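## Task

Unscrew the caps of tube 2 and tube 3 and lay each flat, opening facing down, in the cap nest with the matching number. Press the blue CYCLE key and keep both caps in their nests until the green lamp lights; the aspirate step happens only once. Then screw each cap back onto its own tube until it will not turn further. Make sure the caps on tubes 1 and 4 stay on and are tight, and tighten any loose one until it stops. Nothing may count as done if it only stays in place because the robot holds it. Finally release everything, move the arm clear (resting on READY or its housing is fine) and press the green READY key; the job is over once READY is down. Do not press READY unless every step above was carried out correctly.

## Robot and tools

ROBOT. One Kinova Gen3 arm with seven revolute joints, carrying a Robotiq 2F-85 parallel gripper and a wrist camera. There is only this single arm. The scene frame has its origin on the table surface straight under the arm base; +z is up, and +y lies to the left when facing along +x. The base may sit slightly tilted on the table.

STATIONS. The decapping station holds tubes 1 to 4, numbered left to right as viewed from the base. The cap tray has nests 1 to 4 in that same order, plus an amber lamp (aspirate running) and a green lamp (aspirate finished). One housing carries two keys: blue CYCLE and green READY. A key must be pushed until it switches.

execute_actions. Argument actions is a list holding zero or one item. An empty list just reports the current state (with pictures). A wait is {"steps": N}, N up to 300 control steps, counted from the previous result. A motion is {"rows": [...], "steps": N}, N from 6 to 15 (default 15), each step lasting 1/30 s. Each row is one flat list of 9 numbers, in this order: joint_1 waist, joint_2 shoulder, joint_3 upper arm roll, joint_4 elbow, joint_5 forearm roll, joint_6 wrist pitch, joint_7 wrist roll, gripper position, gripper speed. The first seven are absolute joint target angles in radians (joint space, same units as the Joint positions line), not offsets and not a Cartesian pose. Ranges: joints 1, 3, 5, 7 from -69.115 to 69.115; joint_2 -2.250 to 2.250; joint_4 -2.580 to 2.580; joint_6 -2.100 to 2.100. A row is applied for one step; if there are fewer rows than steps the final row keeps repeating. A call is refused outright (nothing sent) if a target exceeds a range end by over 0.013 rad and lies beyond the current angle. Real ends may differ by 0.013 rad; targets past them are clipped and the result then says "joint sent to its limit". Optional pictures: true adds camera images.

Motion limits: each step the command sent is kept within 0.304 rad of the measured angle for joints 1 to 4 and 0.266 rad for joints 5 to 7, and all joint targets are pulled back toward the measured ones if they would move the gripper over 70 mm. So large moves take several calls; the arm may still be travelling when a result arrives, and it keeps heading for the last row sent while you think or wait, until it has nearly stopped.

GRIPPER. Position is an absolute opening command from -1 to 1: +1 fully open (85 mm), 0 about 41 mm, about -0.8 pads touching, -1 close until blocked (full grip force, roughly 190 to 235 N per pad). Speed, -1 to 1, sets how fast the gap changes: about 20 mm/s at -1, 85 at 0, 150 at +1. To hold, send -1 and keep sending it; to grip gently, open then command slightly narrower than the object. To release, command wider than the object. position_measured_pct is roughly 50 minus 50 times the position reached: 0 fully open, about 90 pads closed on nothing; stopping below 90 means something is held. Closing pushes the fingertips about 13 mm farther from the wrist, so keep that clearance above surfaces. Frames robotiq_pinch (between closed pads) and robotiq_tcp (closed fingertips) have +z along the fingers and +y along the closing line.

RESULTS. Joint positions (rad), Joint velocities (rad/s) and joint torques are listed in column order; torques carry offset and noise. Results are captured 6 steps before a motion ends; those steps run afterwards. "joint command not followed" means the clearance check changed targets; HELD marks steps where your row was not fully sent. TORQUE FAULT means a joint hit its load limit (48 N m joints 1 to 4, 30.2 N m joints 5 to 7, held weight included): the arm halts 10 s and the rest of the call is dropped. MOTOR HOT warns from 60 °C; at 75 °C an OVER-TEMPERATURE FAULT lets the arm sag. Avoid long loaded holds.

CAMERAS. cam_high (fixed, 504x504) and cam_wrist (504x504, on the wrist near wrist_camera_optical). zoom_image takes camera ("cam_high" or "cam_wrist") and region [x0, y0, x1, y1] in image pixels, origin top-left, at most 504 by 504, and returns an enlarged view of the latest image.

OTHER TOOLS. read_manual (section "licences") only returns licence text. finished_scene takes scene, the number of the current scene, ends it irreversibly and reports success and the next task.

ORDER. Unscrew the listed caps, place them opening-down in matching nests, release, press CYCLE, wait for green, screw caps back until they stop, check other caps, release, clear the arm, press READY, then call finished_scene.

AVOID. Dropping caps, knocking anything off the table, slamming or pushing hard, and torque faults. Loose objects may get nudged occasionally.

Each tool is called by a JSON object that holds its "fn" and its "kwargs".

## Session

{"fn": "execute_actions", "kwargs": {"actions": [], "pictures": true}}

Scene clock: 0.00 s of 10000.00 s.
position_measured_pct=0.0
Joint positions: [ 1.284  1.262 -0.325  1.281 -0.114  1.463  2.723]
Joint velocities: [ 0.     0.003 -0.     0.001 -0.001 -0.    -0.   ]
Joint torques (N m, as the joint torque sensors report them, + toward a larger angle): no reading

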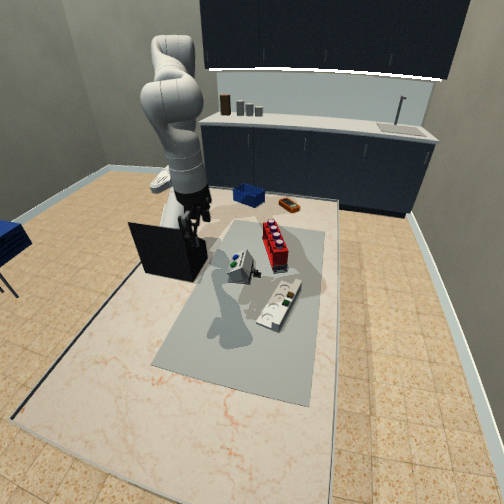

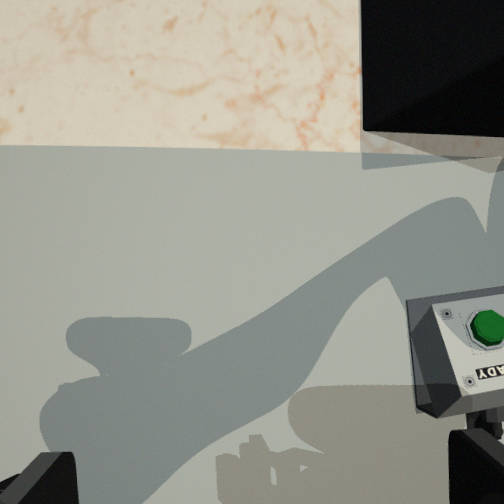

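{"fn": "zoom_image", "kwargs": {"camera": "cam_high", "region": [220, 200, 320, 340]}}

Region (220, 200, 320, 340) of cam_high's 504x504 image, scaled by 3.600, with more detail than that image has; it fills the left 360 columns of this view, and the rest is white.

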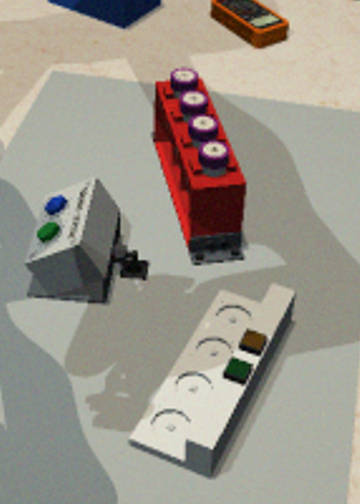

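{"fn": "execute_actions", "kwargs": {"actions": []}}

Scene clock: 4.57 s of 10000.00 s.
position_measured_pct=0.0
Joint positions: [ 1.284  1.262 -0.325  1.281 -0.114  1.463  2.723]
Joint velocities: [-0.     0.002 -0.     0.    -0.    -0.     0.   ]
Joint torques (N m, as the joint torque sensors report them, + toward a larger angle): [  5.57 -16.95   0.28  -8.16  -0.4    0.21  -0.3 ]
Kept back: nothing.
Steps of this call (steps 1 to 137: nothing new was sent). Readings (joint positions | what the end effector reports):
1: [1.284 1.262 -0.325 1.281 -0.114 1.463 2.723] | position_measured_pct=0.0
2: [1.284 1.262 -0.325 1.281 -0.114 1.463 2.723] | position_measured_pct=0.0
4: [1.284 1.262 -0.325 1.281 -0.114 1.463 2.723] | position_measured_pct=0.0
8: [1.284 1.262 -0.325 1.281 -0.114 1.463 2.723] | position_measured_pct=0.0
137: the state above

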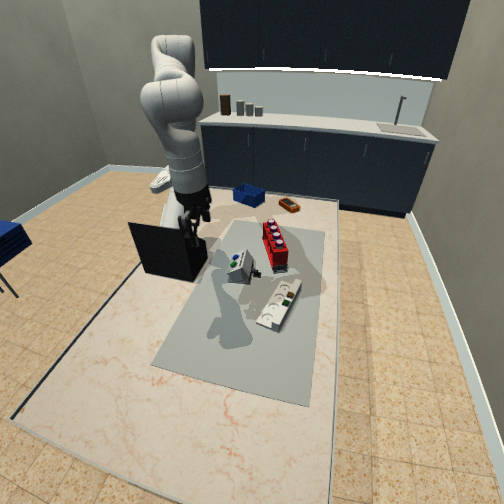

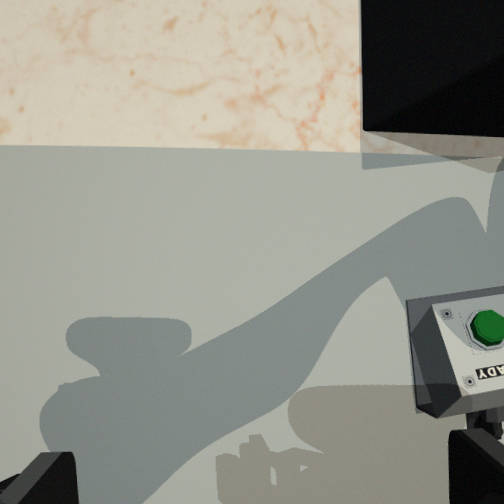

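{"fn": "zoom_image", "kwargs": {"camera": "cam_high", "region": [250, 210, 310, 270]}}

{"fn": "zoom_image", "kwargs": {"camera": "cam_high", "region": [220, 240, 310, 340]}}

Region (250, 210, 310, 270) of cam_high's 504x504 image, scaled by 8.400, with more detail than that image has.

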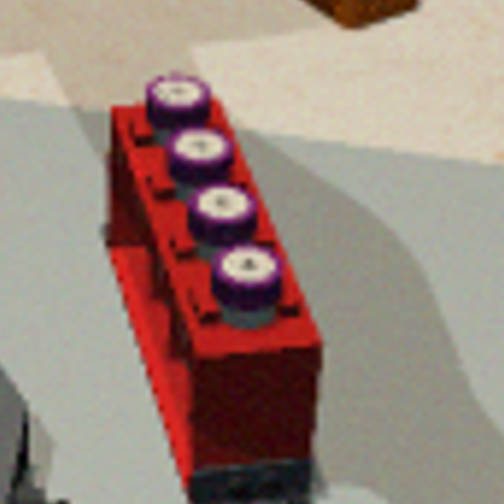

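Region (220, 240, 310, 340) of cam_high's 504x504 image, scaled by 5.040, with more detail than that image has; it fills the left 454 columns of this view, and the rest is white.

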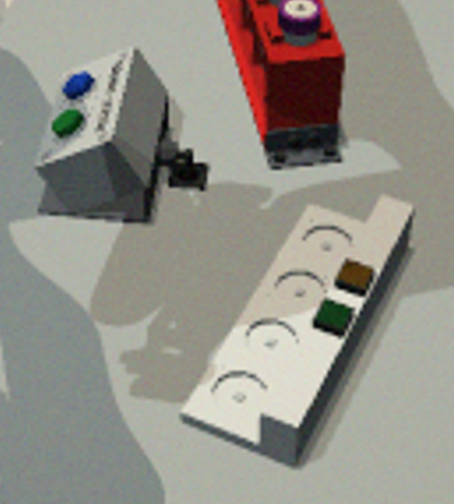

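{"fn": "zoom_image", "kwargs": {"camera": "cam_high", "region": [250, 275, 310, 335]}}

{"fn": "zoom_image", "kwargs": {"camera": "cam_high", "region": [220, 240, 270, 290]}}

Region (250, 275, 310, 335) of cam_high's 504x504 image, scaled by 8.400, with more detail than that image has.

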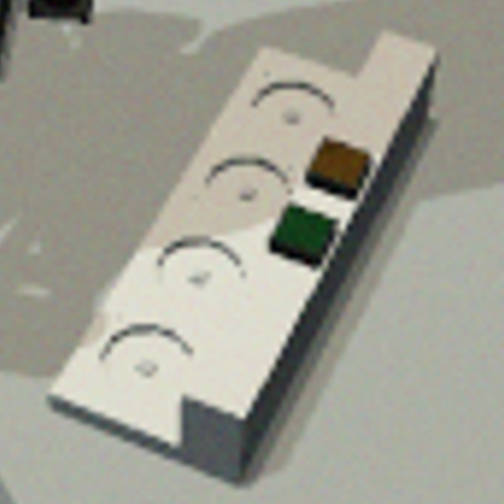

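Region (220, 240, 270, 290) of cam_high's 504x504 image, scaled by 10.080, with more detail than that image has.

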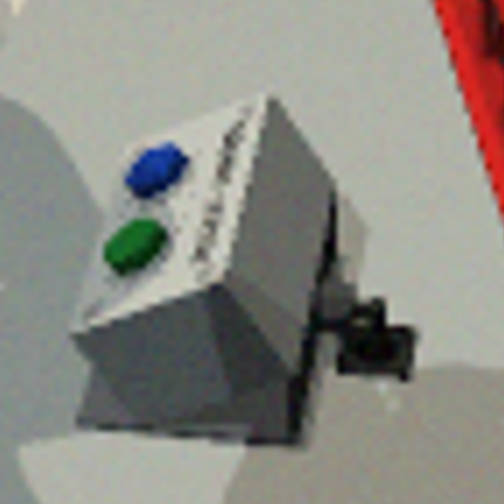

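{"fn": "execute_actions", "kwargs": {"actions": [{"rows":[[1.257,1.245,-0.318,1.300,-0.135,1.451,2.693,0.9,0],[1.231,1.229,-0.311,1.319,-0.157,1.439,2.662,0.8,0],[1.204,1.212,-0.303,1.339,-0.178,1.427,2.632,0.7,0],[1.177,1.196,-0.296,1.358,-0.200,1.415,2.602,0.6,0],[1.150,1.179,-0.289,1.377,-0.221,1.403,2.572,0.5,0],[1.124,1.163,-0.282,1.396,-0.243,1.391,2.541,0.4,0],[1.097,1.146,-0.274,1.415,-0.264,1.379,2.511,0.3,0],[1.070,1.130,-0.267,1.435,-0.286,1.367,2.481,0.3,0],[1.043,1.113,-0.260,1.454,-0.307,1.356,2.450,0.3,0],[1.017,1.097,-0.253,1.473,-0.329,1.344,2.420,0.3,0],[0.990,1.080,-0.246,1.492,-0.350,1.332,2.390,0.3,0],[0.963,1.064,-0.238,1.512,-0.372,1.320,2.360,0.3,0],[0.936,1.047,-0.231,1.531,-0.393,1.308,2.329,0.3,0],[0.910,1.030,-0.224,1.550,-0.415,1.296,2.299,0.3,0],[0.883,1.014,-0.217,1.569,-0.436,1.284,2.269,0.3,0]],"steps":15}]}}

{"fn": "execute_actions", "kwargs": {"actions": [{"rows":[[0.856,0.997,-0.209,1.588,-0.458,1.272,2.238,0.3,0],[0.829,0.981,-0.202,1.608,-0.479,1.260,2.208,0.3,0],[0.803,0.964,-0.195,1.627,-0.501,1.248,2.178,0.3,0],[0.776,0.948,-0.188,1.646,-0.522,1.236,2.147,0.3,0],[0.749,0.931,-0.181,1.665,-0.544,1.224,2.117,0.3,0],[0.722,0.915,-0.173,1.684,-0.565,1.212,2.087,0.3,0],[0.696,0.898,-0.166,1.704,-0.587,1.200,2.057,0.3,0],[0.669,0.882,-0.159,1.723,-0.608,1.188,2.026,0.3,0],[0.642,0.865,-0.152,1.742,-0.630,1.176,1.996,0.3,0],[0.616,0.849,-0.145,1.761,-0.651,1.165,1.966,0.3,0],[0.589,0.832,-0.137,1.780,-0.672,1.153,1.935,0.3,0],[0.562,0.815,-0.130,1.800,-0.694,1.141,1.905,0.3,0],[0.535,0.799,-0.123,1.819,-0.715,1.129,1.875,0.3,0],[0.509,0.782,-0.116,1.838,-0.737,1.117,1.845,0.3,0],[0.482,0.766,-0.108,1.857,-0.758,1.105,1.814,0.3,0]],"steps":15}]}}

{"fn": "execute_actions", "kwargs": {"actions": [{"rows":[[0.455,0.749,-0.101,1.877,-0.780,1.093,1.784,0.3,0],[0.428,0.733,-0.094,1.896,-0.801,1.081,1.754,0.3,0],[0.402,0.716,-0.087,1.915,-0.823,1.069,1.723,0.3,0],[0.375,0.700,-0.080,1.934,-0.844,1.057,1.693,0.3,0],[0.348,0.683,-0.072,1.953,-0.866,1.045,1.663,0.3,0],[0.321,0.667,-0.065,1.973,-0.887,1.033,1.633,0.3,0],[0.295,0.650,-0.058,1.992,-0.909,1.021,1.602,0.3,0],[0.268,0.633,-0.051,2.011,-0.930,1.009,1.572,0.3,0],[0.241,0.617,-0.043,2.030,-0.952,0.997,1.542,0.3,0],[0.214,0.600,-0.036,2.049,-0.973,0.985,1.511,0.3,0],[0.188,0.584,-0.029,2.069,-0.995,0.973,1.481,0.3,0],[0.161,0.567,-0.022,2.088,-1.016,0.962,1.451,0.3,0],[0.134,0.551,-0.014,2.107,-1.038,0.950,1.421,0.3,0],[0.107,0.534,-0.007,2.126,-1.059,0.938,1.390,0.3,0],[0.0806,0.5175,0,2.1456,-1.0806,0.9255,1.360,0.3,0]],"steps":15}]}}

{"fn": "execute_actions", "kwargs": {"actions": [{"rows":[[0.0806,0.5175,0,2.1456,-1.0806,0.9255,1.360,0.3,0]],"steps":15}]}}

{"fn": "execute_actions", "kwargs": {"actions": []}}

Scene clock: 19.50 s of 10000.00 s.
position_measured_pct=19.0
Joint positions: [ 1.127  1.164 -0.283  1.392 -0.238  1.394  2.548]
Joint velocities: [-0.756 -0.463  0.21   0.556 -0.622 -0.344 -0.879]
Joint torques (N m, as the joint torque sensors report them, + toward a larger angle): [  7.55 -15.72   1.69  -7.37  -0.36   0.52  -0.15]
Steps of this call (steps 1 to 439: nothing new was sent; steps 440 to 448: the first 9 steps of this action). Readings (joint positions | what the end effector reports):
440: [1.283 1.261 -0.325 1.282 -0.114 1.462 2.722] | position_measured_pct=0.0
441: [1.277 1.257 -0.322 1.286 -0.117 1.460 2.717] | position_measured_pct=0.4
443: [1.247 1.238 -0.314 1.305 -0.137 1.448 2.688] | position_measured_pct=4.8
447: [1.152 1.179 -0.290 1.373 -0.217 1.405 2.578] | position_measured_pct=15.9
448: the state above

Scene clock: 20.00 s of 10000.00 s.
position_measured_pct=34.9
Joint positions: [ 0.732  0.921 -0.176  1.677 -0.558  1.216  2.098]
Joint velocities: [-0.799 -0.493  0.215  0.576 -0.642 -0.358 -0.906]
Joint torques (N m, as the joint torque sensors report them, + toward a larger angle): [ 10.75 -11.98   4.39  -5.73  -0.12   0.18  -0.58]
Steps of this call (steps 1 to 6: the last 6 steps of your previous action; steps 7 to 15: the first 9 steps of this action). Readings (joint positions | what the end effector reports):
7: [0.945 1.052 -0.234 1.524 -0.386 1.312 2.339] | position_measured_pct=34.5
8: [0.918 1.036 -0.227 1.543 -0.408 1.300 2.309] | position_measured_pct=34.5
10: [0.865 1.003 -0.212 1.581 -0.450 1.276 2.249] | position_measured_pct=34.9
14: [0.758 0.937 -0.183 1.658 -0.536 1.228 2.128] | position_measured_pct=34.9
15: the state above

Scene clock: 20.50 s of 10000.00 s.
position_measured_pct=34.9
Joint positions: [ 0.331  0.673 -0.068  1.965 -0.88   1.037  1.644]
Joint velocities: [-0.801 -0.498  0.216  0.573 -0.644 -0.358 -0.906]
Joint torques (N m, as the joint torque sensors report them, + toward a larger angle): [ 11.18 -10.2    5.26  -4.16  -0.17   0.03  -0.46]
Steps of this call (steps 1 to 6: the last 6 steps of your previous action; steps 7 to 15: the first 9 steps of this action). Readings (joint positions | what the end effector reports):
7: [0.545 0.805 -0.126 1.812 -0.708 1.133 1.886] | position_measured_pct=34.9
8: [0.518 0.788 -0.118 1.831 -0.729 1.121 1.856] | position_measured_pct=34.9
10: [0.464 0.755 -0.104 1.869 -0.772 1.097 1.795] | position_measured_pct=34.9
14: [0.357 0.689 -0.075 1.946 -0.858 1.049 1.674] | position_measured_pct=34.9
15: the state above

Scene clock: 21.00 s of 10000.00 s.
position_measured_pct=34.9
Joint positions: [ 0.085  0.52  -0.     2.145 -1.081  0.926  1.36 ]
Joint velocities: [-0.037 -0.023  0.001  0.007 -0.    -0.001  0.   ]
Joint torques (N m, as the joint torque sensors report them, + toward a larger angle): [ 9.54 -9.29  5.48 -2.89 -0.31 -0.1  -0.22]
Steps of this call (steps 1 to 6: the last 6 steps of your previous action; steps 7 to 15: the first 9 steps of this action). Readings (joint positions | what the end effector reports):
7: [0.144 0.557 -0.018 2.099 -1.030 0.954 1.432] | position_measured_pct=34.9
8: [0.123 0.544 -0.012 2.116 -1.048 0.945 1.406] | position_measured_pct=34.9
10: [0.097 0.528 -0.004 2.137 -1.073 0.931 1.371] | position_measured_pct=34.9
14: [0.086 0.521 -0.000 2.145 -1.081 0.926 1.360] | position_measured_pct=34.9
15: the state above

Scene clock: 21.20 s of 10000.00 s.
position_measured_pct=34.9
Joint positions: [ 0.081  0.518 -0.     2.146 -1.081  0.926  1.36 ]
Joint velocities: [-0.006 -0.005  0.    -0.002  0.001 -0.001 -0.   ]
Joint torques (N m, as the joint torque sensors report them, + toward a larger angle): [ 9.32 -9.32  5.58 -2.95 -0.21 -0.12 -0.27]
Kept back: nothing.
Steps of this call (steps 1 to 6: the last 6 steps of your previous action). Readings (joint positions | what the end effector reports):
1: [0.084 0.519 -0.000 2.145 -1.081 0.926 1.360] | position_measured_pct=34.9
2: [0.083 0.519 -0.000 2.145 -1.081 0.926 1.360] | position_measured_pct=34.9
4: [0.082 0.518 -0.000 2.146 -1.081 0.926 1.360] | position_measured_pct=34.9
6: the state above

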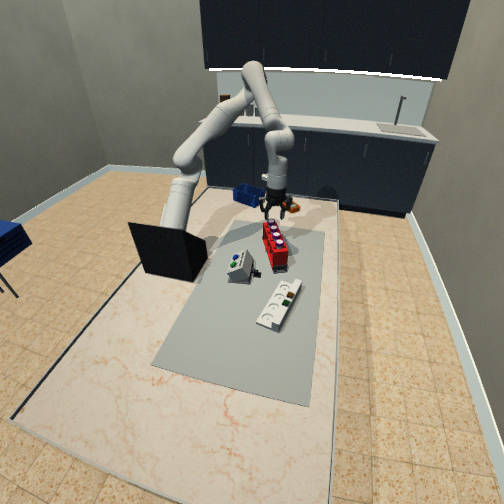

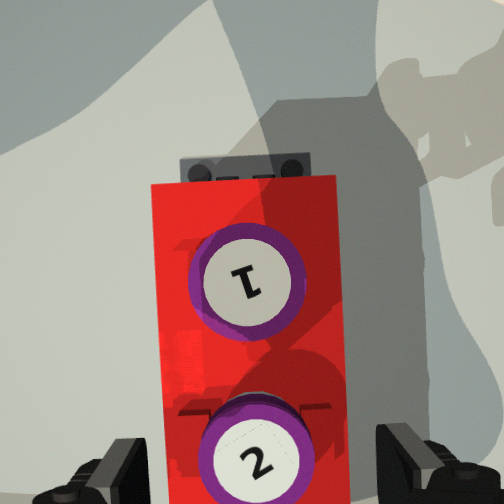

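{"fn": "zoom_image", "kwargs": {"camera": "cam_wrist", "region": [100, 380, 420, 504]}}

{"fn": "zoom_image", "kwargs": {"camera": "cam_wrist", "region": [170, 200, 330, 360]}}

Region (100, 380, 420, 504) of cam_wrist's 504x504 image, scaled by 1.575; it fills the top 195 rows of this view, and the rest is white.

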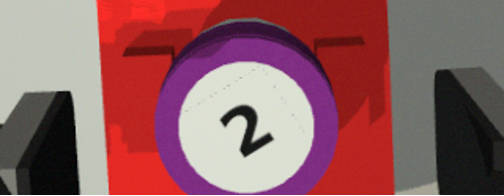

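Region (170, 200, 330, 360) of cam_wrist's 504x504 image, scaled by 3.150.

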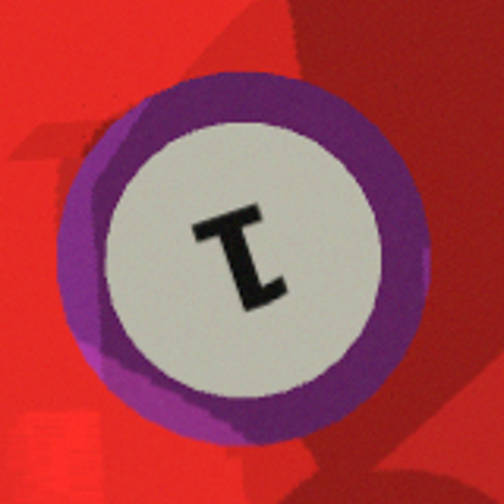

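{"fn": "execute_actions", "kwargs": {"actions": [{"rows":[[0.0755,0.5244,0,2.1476,-1.0911,0.9199,1.369,0.3,0],[0.0704,0.5313,0,2.1496,-1.1016,0.9143,1.379,0.3,0],[0.0653,0.5382,0,2.1516,-1.1120,0.9087,1.388,0.3,0],[0.0602,0.5450,0,2.1536,-1.1225,0.9031,1.397,0.3,0],[0.0551,0.5519,0,2.1556,-1.1330,0.8975,1.406,0.3,0],[0.0500,0.5588,0,2.1576,-1.1435,0.8919,1.416,0.3,0],[0.0449,0.5657,0,2.1596,-1.1539,0.8862,1.425,0.3,0],[0.0398,0.5726,0,2.1616,-1.1644,0.8806,1.434,0.3,0],[0.0347,0.5795,0,2.1636,-1.1749,0.8750,1.443,0.3,0],[0.0296,0.5863,0,2.1656,-1.1854,0.8694,1.453,0.3,0],[0.0245,0.5932,0,2.1676,-1.1958,0.8638,1.462,0.3,0],[0.0194,0.6001,0,2.1696,-1.2063,0.8582,1.471,0.3,0]],"steps":15}]}}

{"fn": "execute_actions", "kwargs": {"actions": [{"steps":12}], "pictures": true}}

Scene clock: 26.57 s of 10000.00 s.
position_measured_pct=34.9
Joint positions: [ 0.043  0.569  0.     2.16  -1.158  0.884  1.428]
Joint velocities: [-0.149  0.202  0.     0.059 -0.313 -0.167  0.271]
Joint torques (N m, as the joint torque sensors report them, + toward a larger angle): [10.11 -9.75  5.43 -2.6  -0.08 -0.14 -0.39]
Steps of this call (steps 1 to 15: the robot went on to your last target; steps 16 to 152: nothing new was sent; steps 153 to 161: the first 9 steps of this action). Readings (joint positions | what the end effector reports):
153: [0.079 0.519 0.000 2.146 -1.082 0.925 1.361] | position_measured_pct=34.9
154: [0.075 0.524 0.001 2.147 -1.088 0.922 1.366] | position_measured_pct=34.9
156: [0.067 0.536 0.000 2.151 -1.106 0.912 1.382] | position_measured_pct=34.9
160: [0.048 0.562 0.000 2.158 -1.147 0.890 1.419] | position_measured_pct=34.9
161: the state above

Scene clock: 26.97 s of 10000.00 s.
position_measured_pct=34.9
Joint positions: [ 0.02   0.6   -0.     2.17  -1.206  0.858  1.471]
Joint velocities: [-0.004  0.005  0.     0.001 -0.    -0.     0.   ]
Joint torques (N m, as the joint torque sensors report them, + toward a larger angle): [ 10.   -10.18   5.48  -1.88  -0.27  -0.13  -0.29]
Kept back: nothing.
Steps of this call (steps 1 to 6: the last 6 steps of your previous action; steps 7 to 12: the robot went on to your last target). Readings (joint positions | what the end effector reports):
1: [0.038 0.575 0.000 2.162 -1.168 0.879 1.437] | position_measured_pct=34.9
2: [0.033 0.582 0.000 2.164 -1.179 0.873 1.447] | position_measured_pct=34.9
4: [0.023 0.595 -0.000 2.168 -1.199 0.862 1.465] | position_measured_pct=34.9
8: [0.021 0.598 -0.000 2.169 -1.206 0.858 1.471] | position_measured_pct=34.9
12: the state above

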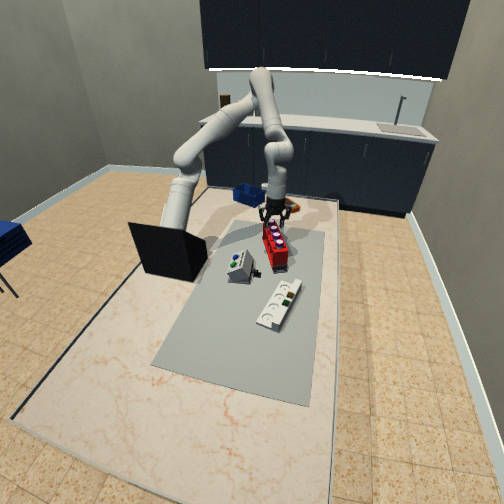

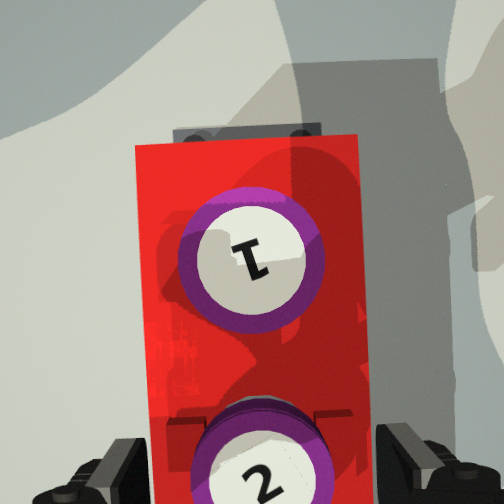

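{"fn": "zoom_image", "kwargs": {"camera": "cam_wrist", "region": [120, 380, 400, 504]}}

{"fn": "zoom_image", "kwargs": {"camera": "cam_wrist", "region": [160, 170, 340, 350]}}

Region (120, 380, 400, 504) of cam_wrist's 504x504 image, scaled by 1.800; it fills the top 223 rows of this view, and the rest is white.

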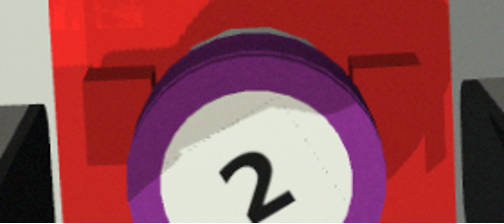

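Region (160, 170, 340, 350) of cam_wrist's 504x504 image, scaled by 2.800.

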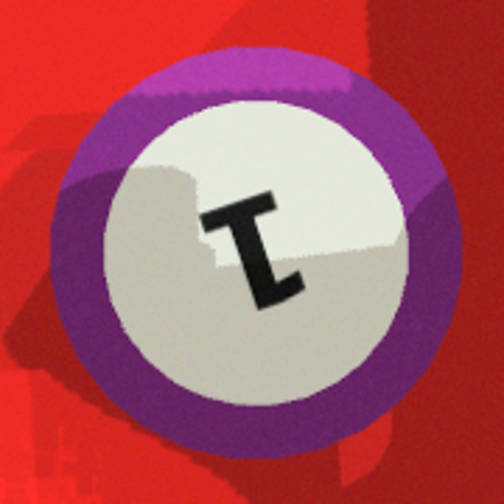

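{"fn": "execute_actions", "kwargs": {"actions": [{"rows":[[0.0179,0.6018,0,2.1702,-1.2095,0.8569,1.474,0.3,0],[0.0163,0.6036,0,2.1709,-1.2127,0.8555,1.477,0.3,0],[0.0147,0.6053,0,2.1715,-1.2160,0.8542,1.479,0.3,0],[0.0132,0.6071,0,2.1722,-1.2192,0.8528,1.482,0.3,0],[0.0132,0.6071,0,2.1722,-1.2192,0.8528,1.482,0.3,0],[0.0132,0.6071,0,2.1722,-1.2192,0.8528,1.482,0.3,0],[0.0132,0.6071,0,2.1722,-1.2192,0.8528,1.482,-1,-0.3]],"steps":15}]}}

{"fn": "execute_actions", "kwargs": {"actions": [{"rows":[[0.0132,0.6071,0,2.1722,-1.2192,0.8528,1.482,-1,-0.3]],"steps":10}], "pictures": true}}

Scene clock: 34.50 s of 10000.00 s.
position_measured_pct=36.5
Joint positions: [ 0.013  0.607 -0.     2.172 -1.219  0.853  1.482]
Joint velocities: [-0.001  0.002  0.     0.    -0.    -0.     0.   ]
Joint torques (N m, as the joint torque sensors report them, + toward a larger angle): [ 10.24 -10.23   5.45  -1.81  -0.22  -0.14  -0.28]
Steps of this call (steps 1 to 30: the robot went on to your last target; steps 31 to 217: nothing new was sent; steps 218 to 226: the first 9 steps of this action). Readings (joint positions | what the end effector reports):
218: [0.019 0.601 0.000 2.170 -1.207 0.858 1.472] | position_measured_pct=34.9
219: [0.017 0.602 0.000 2.170 -1.209 0.857 1.474] | position_measured_pct=34.9
221: [0.015 0.605 0.000 2.171 -1.215 0.854 1.479] | position_measured_pct=34.9
225: [0.014 0.607 -0.000 2.172 -1.219 0.853 1.482] | position_measured_pct=35.3
226: the state above

Scene clock: 34.83 s of 10000.00 s.
position_measured_pct=58.3
Joint positions: [ 0.014  0.606  0.     2.172 -1.219  0.853  1.482]
Joint velocities: [ 0.004 -0.006  0.004  0.001  0.002  0.006 -0.001]
Joint torques (N m, as the joint torque sensors report them, + toward a larger angle): [ 9.19 -8.57  4.91 -2.02 -0.24 -0.65 -0.18]
Steps of this call (steps 1 to 6: the last 6 steps of your previous action; steps 7 to 10: the first 4 steps of this action). Readings (joint positions | what the end effector reports):
7: [0.013 0.607 -0.000 2.172 -1.219 0.853 1.482] | position_measured_pct=51.6
8: [0.013 0.607 -0.000 2.172 -1.219 0.853 1.482] | position_measured_pct=54.0
10: the state above

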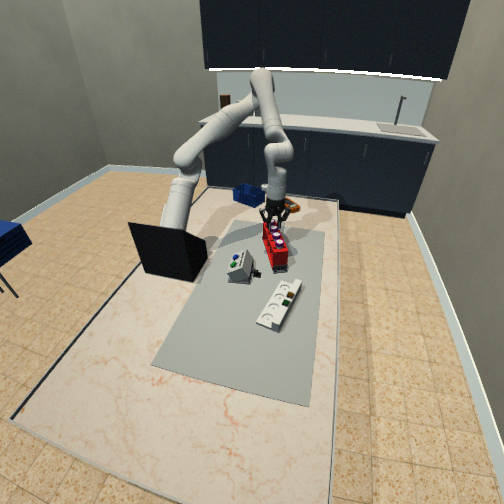

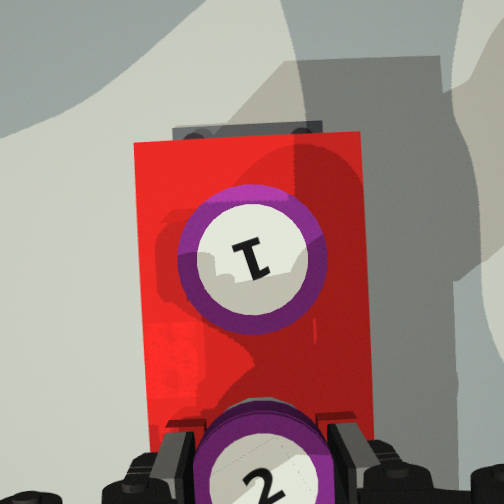

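{"fn": "execute_actions", "kwargs": {"actions": [], "pictures": false}}

Scene clock: 35.03 s of 10000.00 s.
position_measured_pct=61.5
Joint positions: [ 0.014  0.606  0.001  2.172 -1.219  0.854  1.482]
Joint velocities: [-0.001 -0.002 -0.     0.    -0.    -0.    -0.   ]
Joint torques (N m, as the joint torque sensors report them, + toward a larger angle): [ 9.29 -9.04  4.76 -2.01 -0.34 -0.68 -0.27]
Kept back: nothing.
Steps of this call (steps 1 to 6: the last 6 steps of your previous action). Readings (joint positions | what the end effector reports):
1: [0.014 0.606 0.001 2.172 -1.219 0.854 1.482] | position_measured_pct=59.1
2: [0.014 0.606 0.001 2.172 -1.219 0.854 1.482] | position_measured_pct=59.9
4: [0.014 0.606 0.001 2.172 -1.219 0.854 1.482] | position_measured_pct=61.5
6: the state above

{"fn": "execute_actions", "kwargs": {"actions": [{"rows":[[0.0142,0.6062,0,2.1719,-1.2174,0.8536,2.30,-1,-0.3]],"steps":15}]}}

{"fn": "execute_actions", "kwargs": {"actions": [{"rows":[[0.0149,0.6054,0,2.1717,-1.2160,0.8542,2.90,-1,-0.3]],"steps":15}]}}

{"fn": "execute_actions", "kwargs": {"actions": [{"rows":[[0.0157,0.6046,0,2.1714,-1.2145,0.8548,3.50,-1,-0.3]],"steps":15}]}}

{"fn": "execute_actions", "kwargs": {"actions": [{"rows":[[0.0164,0.6039,0,2.1712,-1.2131,0.8554,4.10,-1,-0.3]],"steps":15}]}}

{"fn": "execute_actions", "kwargs": {"actions": [{"rows":[[0.0172,0.6031,0,2.1709,-1.2116,0.8560,4.70,-1,-0.3]],"steps":15}]}}

{"fn": "execute_actions", "kwargs": {"actions": [{"rows":[[0.0180,0.6024,0,2.1707,-1.2102,0.8566,5.30,-1,-0.3]],"steps":15}]}}

{"fn": "execute_actions", "kwargs": {"actions": [{"rows":[[0.0187,0.6016,0,2.1705,-1.2088,0.8572,5.90,-1,-0.3]],"steps":15}]}}

{"fn": "execute_actions", "kwargs": {"actions": [{"rows":[[0.0195,0.6008,0,2.1702,-1.2073,0.8578,6.50,-1,-0.3]],"steps":15}]}}

{"fn": "execute_actions", "kwargs": {"actions": [{"rows":[[0.0202,0.6001,0,2.1700,-1.2059,0.8584,6.88,-1,-0.3]],"steps":15}]}}

{"fn": "execute_actions", "kwargs": {"actions": [{"rows":[[0.0210,0.5993,0,2.1697,-1.2044,0.8590,6.88,-1,-0.3],[0.0229,0.5974,0,2.1691,-1.2008,0.8605,6.88,-1,-0.3],[0.0248,0.5955,0,2.1685,-1.1972,0.8620,6.88,-1,-0.3],[0.0267,0.5936,0,2.1679,-1.1936,0.8635,6.88,-1,-0.3],[0.0286,0.5917,0,2.1673,-1.1900,0.8650,6.88,-1,-0.3]],"steps":15}]}}

Scene clock: 37.17 s of 10000.00 s.
position_measured_pct=61.5
Joint positions: [ 0.015  0.606  0.     2.172 -1.218  0.854  1.744]
Joint velocities: [ 0.001 -0.001  0.001  0.001  0.004  0.002  1.215]
Joint torques (N m, as the joint torque sensors report them, + toward a larger angle): [ 9.12 -9.61  4.89 -2.1  -0.24 -0.15 -0.09]
Steps of this call (steps 1 to 15: the robot went on to your last target; steps 16 to 55: nothing new was sent; steps 56 to 64: the first 9 steps of this action). Readings (joint positions | what the end effector reports):
56: [0.014 0.606 0.001 2.172 -1.219 0.854 1.483] | position_measured_pct=61.5
57: [0.014 0.606 0.001 2.172 -1.219 0.854 1.493] | position_measured_pct=61.5
59: [0.014 0.606 0.000 2.172 -1.219 0.854 1.543] | position_measured_pct=61.5
63: [0.014 0.606 0.000 2.172 -1.218 0.854 1.703] | position_measured_pct=61.5
64: the state above

Scene clock: 37.67 s of 10000.00 s.
position_measured_pct=61.5
Joint positions: [ 0.015  0.605  0.001  2.172 -1.216  0.854  2.353]
Joint velocities: [ 0.003 -0.001  0.001 -0.     0.003  0.     1.216]
Joint torques (N m, as the joint torque sensors report them, + toward a larger angle): [ 9.15 -9.84  4.65 -2.33 -0.55 -0.1  -0.44]
Steps of this call (steps 1 to 6: the last 6 steps of your previous action; steps 7 to 15: the first 9 steps of this action). Readings (joint positions | what the end effector reports):
7: [0.015 0.606 0.001 2.172 -1.217 0.854 2.028] | position_measured_pct=61.5
8: [0.015 0.605 0.001 2.172 -1.217 0.854 2.069] | position_measured_pct=61.5
10: [0.015 0.605 0.001 2.172 -1.216 0.854 2.150] | position_measured_pct=61.5
14: [0.015 0.605 0.001 2.172 -1.216 0.854 2.313] | position_measured_pct=61.5
15: the state above

Scene clock: 38.17 s of 10000.00 s.
position_measured_pct=61.5
Joint positions: [ 0.016  0.605  0.001  2.173 -1.215  0.853  2.963]
Joint velocities: [ 0.     0.001  0.001  0.001  0.001 -0.002  1.215]
Joint torques (N m, as the joint torque sensors report them, + toward a larger angle): [  9.54 -10.09   4.38  -2.87  -0.35   0.52   0.27]
Steps of this call (steps 1 to 6: the last 6 steps of your previous action; steps 7 to 15: the first 9 steps of this action). Readings (joint positions | what the end effector reports):
7: [0.016 0.605 0.001 2.173 -1.215 0.854 2.638] | position_measured_pct=61.5
8: [0.016 0.605 0.001 2.173 -1.215 0.854 2.679] | position_measured_pct=61.5
10: [0.016 0.605 0.001 2.173 -1.215 0.854 2.760] | position_measured_pct=61.5
14: [0.016 0.605 0.001 2.173 -1.215 0.853 2.922] | position_measured_pct=61.5
15: the state above

Scene clock: 38.67 s of 10000.00 s.
position_measured_pct=61.5
Joint positions: [ 0.017  0.604  0.001  2.173 -1.215  0.853  3.572]
Joint velocities: [ 0.003  0.001  0.    -0.    -0.001  0.     1.215]
Joint torques (N m, as the joint torque sensors report them, + toward a larger angle): [  9.26 -10.4    4.14  -2.95   0.22   0.99   0.5 ]
Steps of this call (steps 1 to 6: the last 6 steps of your previous action; steps 7 to 15: the first 9 steps of this action). Readings (joint positions | what the end effector reports):
7: [0.016 0.605 0.001 2.173 -1.215 0.853 3.247] | position_measured_pct=61.5
8: [0.016 0.605 0.001 2.173 -1.215 0.853 3.288] | position_measured_pct=61.5
10: [0.017 0.604 0.001 2.173 -1.215 0.853 3.369] | position_measured_pct=61.5
14: [0.017 0.604 0.001 2.173 -1.215 0.853 3.532] | position_measured_pct=61.5
15: the state above

Scene clock: 39.17 s of 10000.00 s.
position_measured_pct=61.5
Joint positions: [ 0.018  0.604  0.001  2.172 -1.215  0.853  4.182]
Joint velocities: [ 0.002  0.001  0.    -0.003  0.001  0.002  1.216]
Joint torques (N m, as the joint torque sensors report them, + toward a larger angle): [  9.2  -10.98   4.27  -2.78   1.08   1.15   0.63]
Steps of this call (steps 1 to 6: the last 6 steps of your previous action; steps 7 to 15: the first 9 steps of this action). Readings (joint positions | what the end effector reports):
7: [0.017 0.604 0.002 2.173 -1.215 0.853 3.857] | position_measured_pct=61.5
8: [0.018 0.604 0.002 2.173 -1.215 0.853 3.897] | position_measured_pct=61.5
10: [0.018 0.604 0.002 2.172 -1.215 0.853 3.979] | position_measured_pct=61.5
14: [0.018 0.604 0.001 2.172 -1.215 0.853 4.141] | position_measured_pct=61.5
15: the state above

Scene clock: 39.67 s of 10000.00 s.
position_measured_pct=61.5
Joint positions: [ 0.019  0.604  0.001  2.171 -1.214  0.855  4.792]
Joint velocities: [ 0.001 -0.001 -0.001 -0.002  0.002  0.004  1.218]
Joint torques (N m, as the joint torque sensors report them, + toward a larger angle): [  8.74 -11.53   4.43  -1.73   1.36   0.69   0.57]
Steps of this call (steps 1 to 6: the last 6 steps of your previous action; steps 7 to 15: the first 9 steps of this action). Readings (joint positions | what the end effector reports):
7: [0.019 0.604 0.001 2.172 -1.215 0.854 4.466] | position_measured_pct=61.5
8: [0.019 0.604 0.001 2.172 -1.215 0.854 4.507] | position_measured_pct=61.5
10: [0.019 0.604 0.001 2.172 -1.215 0.854 4.588] | position_measured_pct=61.5
14: [0.019 0.604 0.001 2.171 -1.214 0.855 4.751] | position_measured_pct=61.5
15: the state above

Scene clock: 40.17 s of 10000.00 s.
position_measured_pct=61.5
Joint positions: [ 0.02   0.603  0.001  2.17  -1.212  0.856  5.402]
Joint velocities: [-0.    -0.002 -0.001 -0.003  0.005  0.002  1.219]
Joint torques (N m, as the joint torque sensors report them, + toward a larger angle): [  9.03 -11.58   4.68  -1.42   1.06   0.06   0.36]
Steps of this call (steps 1 to 6: the last 6 steps of your previous action; steps 7 to 15: the first 9 steps of this action). Readings (joint positions | what the end effector reports):
7: [0.020 0.604 0.001 2.171 -1.214 0.856 5.076] | position_measured_pct=61.5
8: [0.020 0.604 0.001 2.171 -1.214 0.856 5.117] | position_measured_pct=61.5
10: [0.020 0.604 0.001 2.170 -1.213 0.856 5.198] | position_measured_pct=61.5
14: [0.020 0.604 0.001 2.170 -1.212 0.856 5.361] | position_measured_pct=61.5
15: the state above

Scene clock: 40.67 s of 10000.00 s.
position_measured_pct=61.5
Joint positions: [ 0.02   0.601  0.     2.169 -1.209  0.857  6.012]
Joint velocities: [-0.001 -0.002 -0.001 -0.001  0.005  0.001  1.22 ]
Joint torques (N m, as the joint torque sensors report them, + toward a larger angle): [  9.65 -10.16   5.08  -0.94   0.18   0.05  -0.16]
Steps of this call (steps 1 to 6: the last 6 steps of your previous action; steps 7 to 15: the first 9 steps of this action). Readings (joint positions | what the end effector reports):
7: [0.020 0.603 0.001 2.170 -1.211 0.857 5.686] | position_measured_pct=61.5
8: [0.020 0.602 0.001 2.170 -1.211 0.857 5.727] | position_measured_pct=61.5
10: [0.020 0.602 0.001 2.170 -1.210 0.857 5.808] | position_measured_pct=61.5
14: [0.020 0.601 0.001 2.169 -1.209 0.857 5.971] | position_measured_pct=61.5
15: the state above

Scene clock: 41.17 s of 10000.00 s.
position_measured_pct=61.5
Joint positions: [ 0.02   0.6    0.     2.169 -1.207  0.858  6.622]
Joint velocities: [ 0.003 -0.002  0.004  0.     0.005  0.     1.22 ]
Joint torques (N m, as the joint torque sensors report them, + toward a larger angle): [  9.9  -10.1    5.04  -1.56  -0.14  -0.14  -0.27]
Steps of this call (steps 1 to 6: the last 6 steps of your previous action; steps 7 to 15: the first 9 steps of this action). Readings (joint positions | what the end effector reports):
7: [0.020 0.600 0.000 2.169 -1.208 0.857 6.297] | position_measured_pct=61.5
8: [0.020 0.600 0.000 2.169 -1.208 0.858 6.337] | position_measured_pct=61.5
10: [0.020 0.600 0.000 2.169 -1.208 0.858 6.419] | position_measured_pct=61.5
14: [0.020 0.600 0.000 2.169 -1.207 0.858 6.581] | position_measured_pct=61.5
15: the state above

Scene clock: 41.67 s of 10000.00 s.
position_measured_pct=61.5
Joint positions: [ 0.028  0.592  0.     2.167 -1.19   0.865  6.88 ]
Joint velocities: [ 0.002 -0.005 -0.001 -0.002  0.003  0.002  0.   ]
Joint torques (N m, as the joint torque sensors report them, + toward a larger angle): [  9.63 -10.37   5.31  -1.75  -0.35   0.03  -0.28]
Steps of this call (steps 1 to 6: the last 6 steps of your previous action; steps 7 to 15: the first 9 steps of this action). Readings (joint positions | what the end effector reports):
7: [0.021 0.600 0.000 2.169 -1.206 0.858 6.871] | position_measured_pct=61.5
8: [0.022 0.598 -0.000 2.169 -1.205 0.859 6.878] | position_measured_pct=61.5
10: [0.025 0.595 -0.000 2.168 -1.198 0.862 6.880] | position_measured_pct=61.5
14: [0.028 0.592 0.000 2.167 -1.190 0.865 6.880] | position_measured_pct=61.5
15: the state above

{"fn": "execute_actions", "kwargs": {"actions": [{"rows":[[0.0371,0.5846,0,2.1643,-1.1761,0.8725,6.842,-1,-0.3],[0.0455,0.5774,0,2.1612,-1.1622,0.8800,6.804,-1,-0.3],[0.0540,0.5703,0,2.1582,-1.1483,0.8875,6.766,-1,-0.3],[0.0624,0.5631,0,2.1551,-1.1344,0.8950,6.728,-1,-0.3],[0.0709,0.5560,0,2.1521,-1.1205,0.9025,6.690,-1,-0.3],[0.0793,0.5488,0,2.1490,-1.1065,0.9099,6.652,-1,-0.3],[0.0878,0.5417,0,2.1460,-1.0926,0.9174,6.614,-1,-0.3],[0.0962,0.5345,0,2.1429,-1.0787,0.9249,6.576,-1,-0.3],[0.1126,0.5598,0,2.1211,-1.0683,0.9284,6.538,-1,-0.3],[0.1291,0.5852,0,2.0994,-1.0579,0.9318,6.500,-1,-0.3],[0.1455,0.6105,0,2.0776,-1.0475,0.9353,6.462,-1,-0.3],[0.1620,0.6359,0,2.0558,-1.0371,0.9387,6.424,-1,-0.3],[0.1784,0.6612,0,2.0340,-1.0267,0.9422,6.386,-1,-0.3],[0.1949,0.6865,0,2.0123,-1.0163,0.9456,6.348,-1,-0.3],[0.2113,0.7119,0,1.9905,-1.0060,0.9491,6.310,-1,-0.3]],"steps":15}]}}

{"fn": "execute_actions", "kwargs": {"actions": [{"rows":[[0.2278,0.7372,0,1.9687,-0.9956,0.9525,6.272,-1,-0.3],[0.2442,0.7625,0,1.9470,-0.9852,0.9560,6.233,-1,-0.3],[0.2607,0.7879,0,1.9252,-0.9748,0.9594,6.195,-1,-0.3],[0.2771,0.8132,0,1.9034,-0.9644,0.9629,6.157,-1,-0.3],[0.2936,0.8386,0,1.8816,-0.9540,0.9663,6.119,-1,-0.3],[0.3100,0.8639,0,1.8599,-0.9436,0.9698,6.081,-1,-0.3],[0.3264,0.8892,0,1.8381,-0.9332,0.9732,6.043,-1,-0.3],[0.3429,0.9146,0,1.8163,-0.9228,0.9767,6.005,-1,-0.3],[0.3593,0.9399,0,1.7946,-0.9124,0.9801,5.967,-1,-0.3],[0.3758,0.9652,0,1.7728,-0.9020,0.9836,5.929,-1,-0.3],[0.3922,0.9906,0,1.7510,-0.8916,0.9870,5.891,-1,-0.3],[0.4087,1.0159,0,1.7293,-0.8813,0.9905,5.853,-1,-0.3],[0.4251,1.0413,0,1.7075,-0.8709,0.9939,5.815,-1,-0.3],[0.4416,1.0666,0,1.6857,-0.8605,0.9974,5.777,-1,-0.3],[0.4580,1.0919,0,1.6639,-0.8501,1.0008,5.739,-1,-0.3]],"steps":15}]}}

{"fn": "execute_actions", "kwargs": {"actions": [{"rows":[[0.4745,1.1173,0,1.6422,-0.8397,1.0043,5.701,-1,-0.3],[0.4909,1.1426,0,1.6204,-0.8293,1.0077,5.663,-1,-0.3]],"steps":15}]}}

{"fn": "execute_actions", "kwargs": {"actions": []}}

Scene clock: 51.43 s of 10000.00 s.
position_measured_pct=61.5
Joint positions: [ 0.084  0.547 -0.     2.148 -1.102  0.912  6.64 ]
Joint velocities: [ 0.291 -0.104 -0.014 -0.115  0.388  0.22  -1.111]
Joint torques (N m, as the joint torque sensors report them, + toward a larger angle): [10.59 -7.59  6.22 -2.7  -0.29 -0.74 -0.04]
Steps of this call (steps 1 to 6: the last 6 steps of your previous action; steps 7 to 15: the robot went on to your last target; steps 16 to 284: nothing new was sent; steps 285 to 293: the first 9 steps of this action). Readings (joint positions | what the end effector reports):
285: [0.029 0.591 -0.000 2.167 -1.190 0.865 6.879] | position_measured_pct=61.5
286: [0.032 0.589 -0.000 2.166 -1.186 0.867 6.869] | position_measured_pct=61.5
288: [0.045 0.578 -0.001 2.162 -1.168 0.877 6.820] | position_measured_pct=61.5
292: [0.075 0.553 -0.000 2.151 -1.116 0.905 6.677] | position_measured_pct=61.5
293: the state above

Scene clock: 51.93 s of 10000.00 s.
position_measured_pct=61.5
Joint positions: [ 0.304  0.855 -0.     1.867 -0.947  0.969  6.094]
Joint velocities: [ 0.497  0.77   0.001 -0.664  0.316  0.104 -1.156]
Joint torques (N m, as the joint torque sensors report them, + toward a larger angle): [ 12.42 -11.91   6.34  -3.47  -0.06  -0.31  -0.31]
Steps of this call (steps 1 to 6: the last 6 steps of your previous action; steps 7 to 15: the first 9 steps of this action). Readings (joint positions | what the end effector reports):
7: [0.174 0.648 -0.001 2.043 -1.031 0.941 6.401] | position_measured_pct=61.5
8: [0.190 0.674 -0.001 2.021 -1.021 0.944 6.364] | position_measured_pct=61.5
10: [0.222 0.726 -0.000 1.978 -1.000 0.951 6.288] | position_measured_pct=61.5
14: [0.288 0.829 -0.000 1.889 -0.958 0.965 6.132] | position_measured_pct=61.5
15: the state above

Scene clock: 52.43 s of 10000.00 s.
position_measured_pct=61.5
Joint positions: [ 0.487  1.136  0.001  1.622 -0.829  1.007  5.663]
Joint velocities: [ 0.027  0.046 -0.024 -0.024 -0.006  0.012 -0.002]
Joint torques (N m, as the joint torque sensors report them, + toward a larger angle): [ 12.89 -14.57   6.32  -4.66  -0.2   -0.24  -0.37]
Steps of this call (steps 1 to 6: the last 6 steps of your previous action; steps 7 to 15: the first 9 steps of this action). Readings (joint positions | what the end effector reports):
7: [0.420 1.034 -0.000 1.713 -0.874 0.993 5.825] | position_measured_pct=61.5
8: [0.437 1.060 -0.000 1.691 -0.863 0.996 5.787] | position_measured_pct=61.5
10: [0.466 1.105 0.001 1.652 -0.844 1.002 5.716] | position_measured_pct=61.5
14: [0.487 1.135 0.002 1.623 -0.829 1.007 5.663] | position_measured_pct=61.5
15: the state above

Scene clock: 52.63 s of 10000.00 s.
position_measured_pct=61.5
Joint positions: [ 0.49   1.142  0.     1.62  -0.829  1.008  5.663]
Joint velocities: [ 0.008  0.009 -0.    -0.001 -0.001 -0.     0.   ]
Joint torques (N m, as the joint torque sensors report them, + toward a larger angle): [ 12.93 -15.13   5.97  -4.71  -0.31  -0.28  -0.31]
Kept back: nothing.
Steps of this call (steps 1 to 6: the last 6 steps of your previous action). Readings (joint positions | what the end effector reports):
1: [0.488 1.138 0.000 1.621 -0.829 1.008 5.663] | position_measured_pct=61.5
2: [0.489 1.139 0.000 1.621 -0.829 1.008 5.663] | position_measured_pct=61.5
4: [0.490 1.141 0.000 1.621 -0.829 1.008 5.663] | position_measured_pct=61.5
6: the state above

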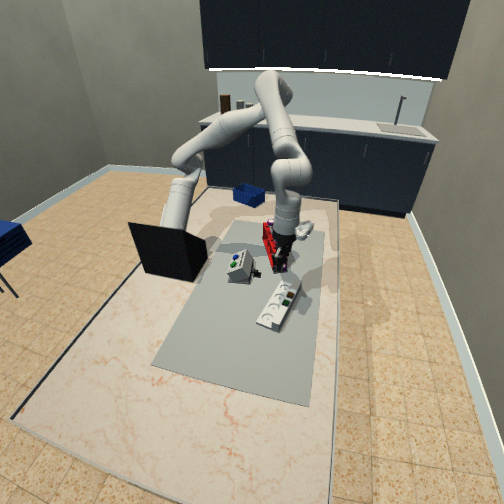

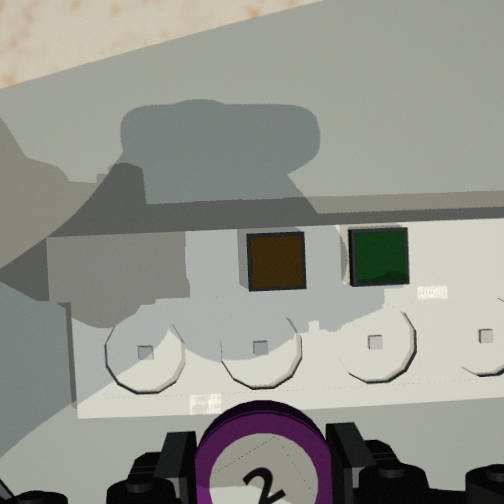

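{"fn": "execute_actions", "kwargs": {"actions": []}}

{"fn": "zoom_image", "kwargs": {"camera": "cam_wrist", "region": [190, 210, 430, 410]}}

Scene clock: 53.23 s of 10000.00 s.
position_measured_pct=61.5
Joint positions: [ 0.491  1.143 -0.     1.62  -0.829  1.008  5.663]
Joint velocities: [-0.001  0.001  0.    -0.001 -0.     0.    -0.   ]
Joint torques (N m, as the joint torque sensors report them, + toward a larger angle): [ 12.95 -15.     6.01  -4.74  -0.38  -0.24  -0.33]
Kept back: nothing.
Steps of this call (steps 1 to 15: the robot went on to your last target; steps 16 to 18: nothing new was sent). Readings (joint positions | what the end effector reports):
1: [0.490 1.142 0.000 1.620 -0.829 1.008 5.663] | position_measured_pct=61.5
2: [0.491 1.142 0.000 1.620 -0.829 1.008 5.663] | position_measured_pct=61.5
4: [0.491 1.142 0.000 1.620 -0.829 1.008 5.663] | position_measured_pct=61.5
8: [0.491 1.143 0.000 1.620 -0.829 1.008 5.663] | position_measured_pct=61.5
18: the state above
The arm was judged still, so your last target was given up. Only a new action makes it travel on or press farther. Fingers that are still opening or closing keep moving.

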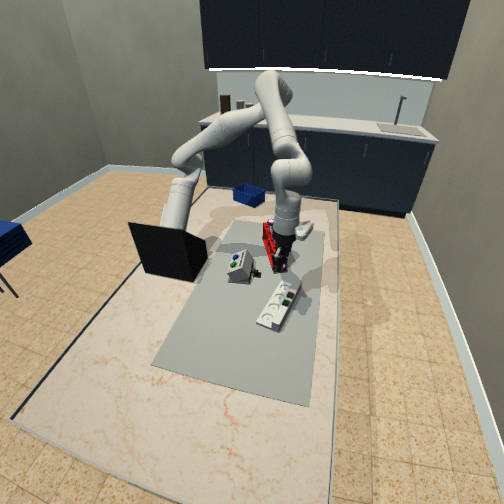

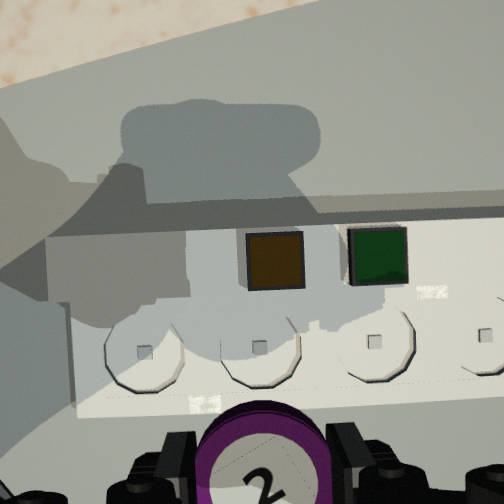

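Region (190, 210, 430, 410) of cam_wrist's 504x504 image, scaled by 2.100.

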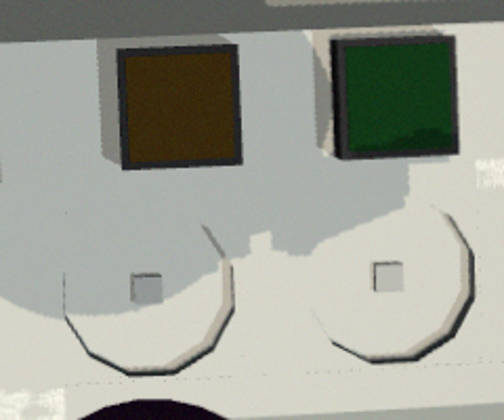

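{"fn": "execute_actions", "kwargs": {"actions": [{"rows":[[0.4811,1.1539,0,1.6209,-0.8438,0.9980,5.672,-1,-0.3],[0.4712,1.1652,0,1.6213,-0.8583,0.9883,5.681,-1,-0.3],[0.4614,1.1765,0,1.6218,-0.8727,0.9785,5.690,-1,-0.3],[0.4515,1.1878,0,1.6222,-0.8872,0.9688,5.699,-1,-0.3],[0.4417,1.1992,0,1.6227,-0.9017,0.9591,5.708,-1,-0.3],[0.4319,1.2105,0,1.6231,-0.9162,0.9494,5.716,-1,-0.3],[0.4220,1.2218,0,1.6236,-0.9307,0.9397,5.725,-1,-0.3],[0.4122,1.2331,0,1.6240,-0.9451,0.9299,5.734,-1,-0.3],[0.4023,1.2444,0,1.6245,-0.9596,0.9202,5.743,-1,-0.3],[0.3925,1.2557,0,1.6249,-0.9741,0.9105,5.752,-1,-0.3]],"steps":15}]}}

{"fn": "execute_actions", "kwargs": {"actions": [{"steps":15}], "pictures": true}}

Scene clock: 56.67 s of 10000.00 s.
position_measured_pct=61.5
Joint positions: [ 0.421  1.222 -0.     1.623 -0.93   0.94   5.725]
Joint velocities: [-0.286  0.33  -0.     0.014 -0.43  -0.29   0.265]
Joint torques (N m, as the joint torque sensors report them, + toward a larger angle): [ 12.86 -15.58   6.07  -4.03  -0.5   -0.42  -0.41]
Steps of this call (steps 1 to 94: nothing new was sent; steps 95 to 103: the first 9 steps of this action). Readings (joint positions | what the end effector reports):
95: [0.490 1.144 0.000 1.620 -0.830 1.007 5.664] | position_measured_pct=61.5
96: [0.484 1.150 0.001 1.620 -0.836 1.003 5.667] | position_measured_pct=61.5
98: [0.467 1.170 0.001 1.621 -0.860 0.987 5.682] | position_measured_pct=61.5
102: [0.431 1.211 0.000 1.623 -0.916 0.949 5.716] | position_measured_pct=61.5
103: the state above

Scene clock: 57.17 s of 10000.00 s.
position_measured_pct=61.5
Joint positions: [ 0.393  1.256 -0.     1.625 -0.974  0.911  5.752]
Joint velocities: [-0.003  0.001  0.    -0.003  0.002 -0.    -0.   ]
Joint torques (N m, as the joint torque sensors report them, + toward a larger angle): [ 13.51 -15.43   6.32  -3.57  -0.28  -0.28  -0.31]
Kept back: nothing.
Steps of this call (steps 1 to 6: the last 6 steps of your previous action; steps 7 to 15: the robot went on to your last target). Readings (joint positions | what the end effector reports):
1: [0.412 1.233 -0.000 1.624 -0.945 0.930 5.734] | position_measured_pct=61.5
2: [0.403 1.244 -0.000 1.624 -0.959 0.921 5.742] | position_measured_pct=61.5
4: [0.396 1.252 -0.002 1.626 -0.973 0.912 5.751] | position_measured_pct=61.5
8: [0.394 1.254 -0.000 1.625 -0.974 0.910 5.752] | position_measured_pct=61.5
15: the state above

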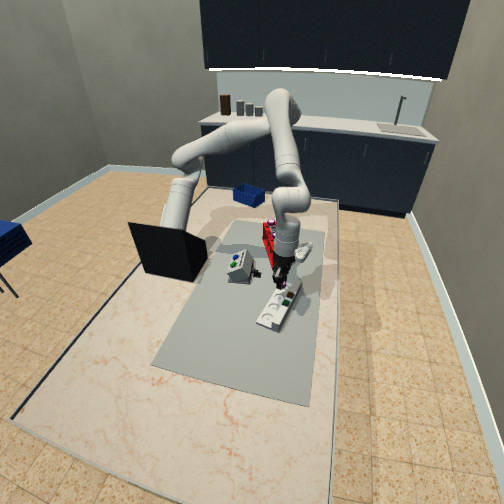

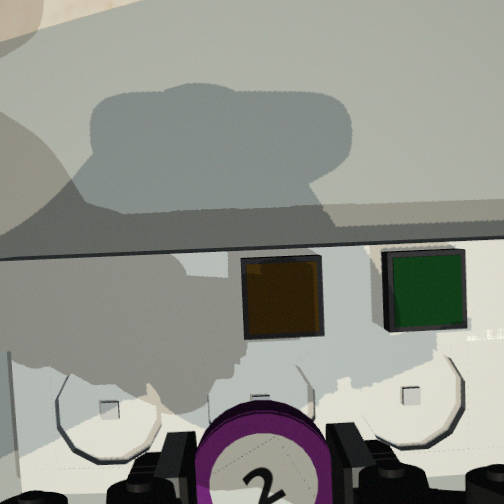

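{"fn": "zoom_image", "kwargs": {"camera": "cam_wrist", "region": [40, 340, 480, 480]}}

{"fn": "zoom_image", "kwargs": {"camera": "cam_wrist", "region": [190, 360, 330, 430]}}

Region (40, 340, 480, 480) of cam_wrist's 504x504 image, scaled by 1.145; it fills the top 160 rows of this view, and the rest is white.

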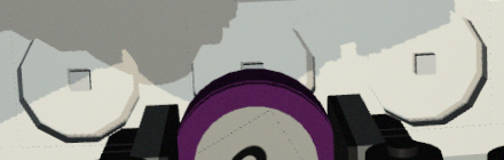

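Region (190, 360, 330, 430) of cam_wrist's 504x504 image, scaled by 3.600.

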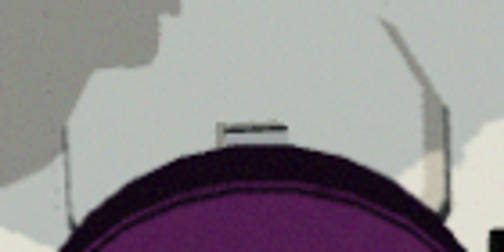

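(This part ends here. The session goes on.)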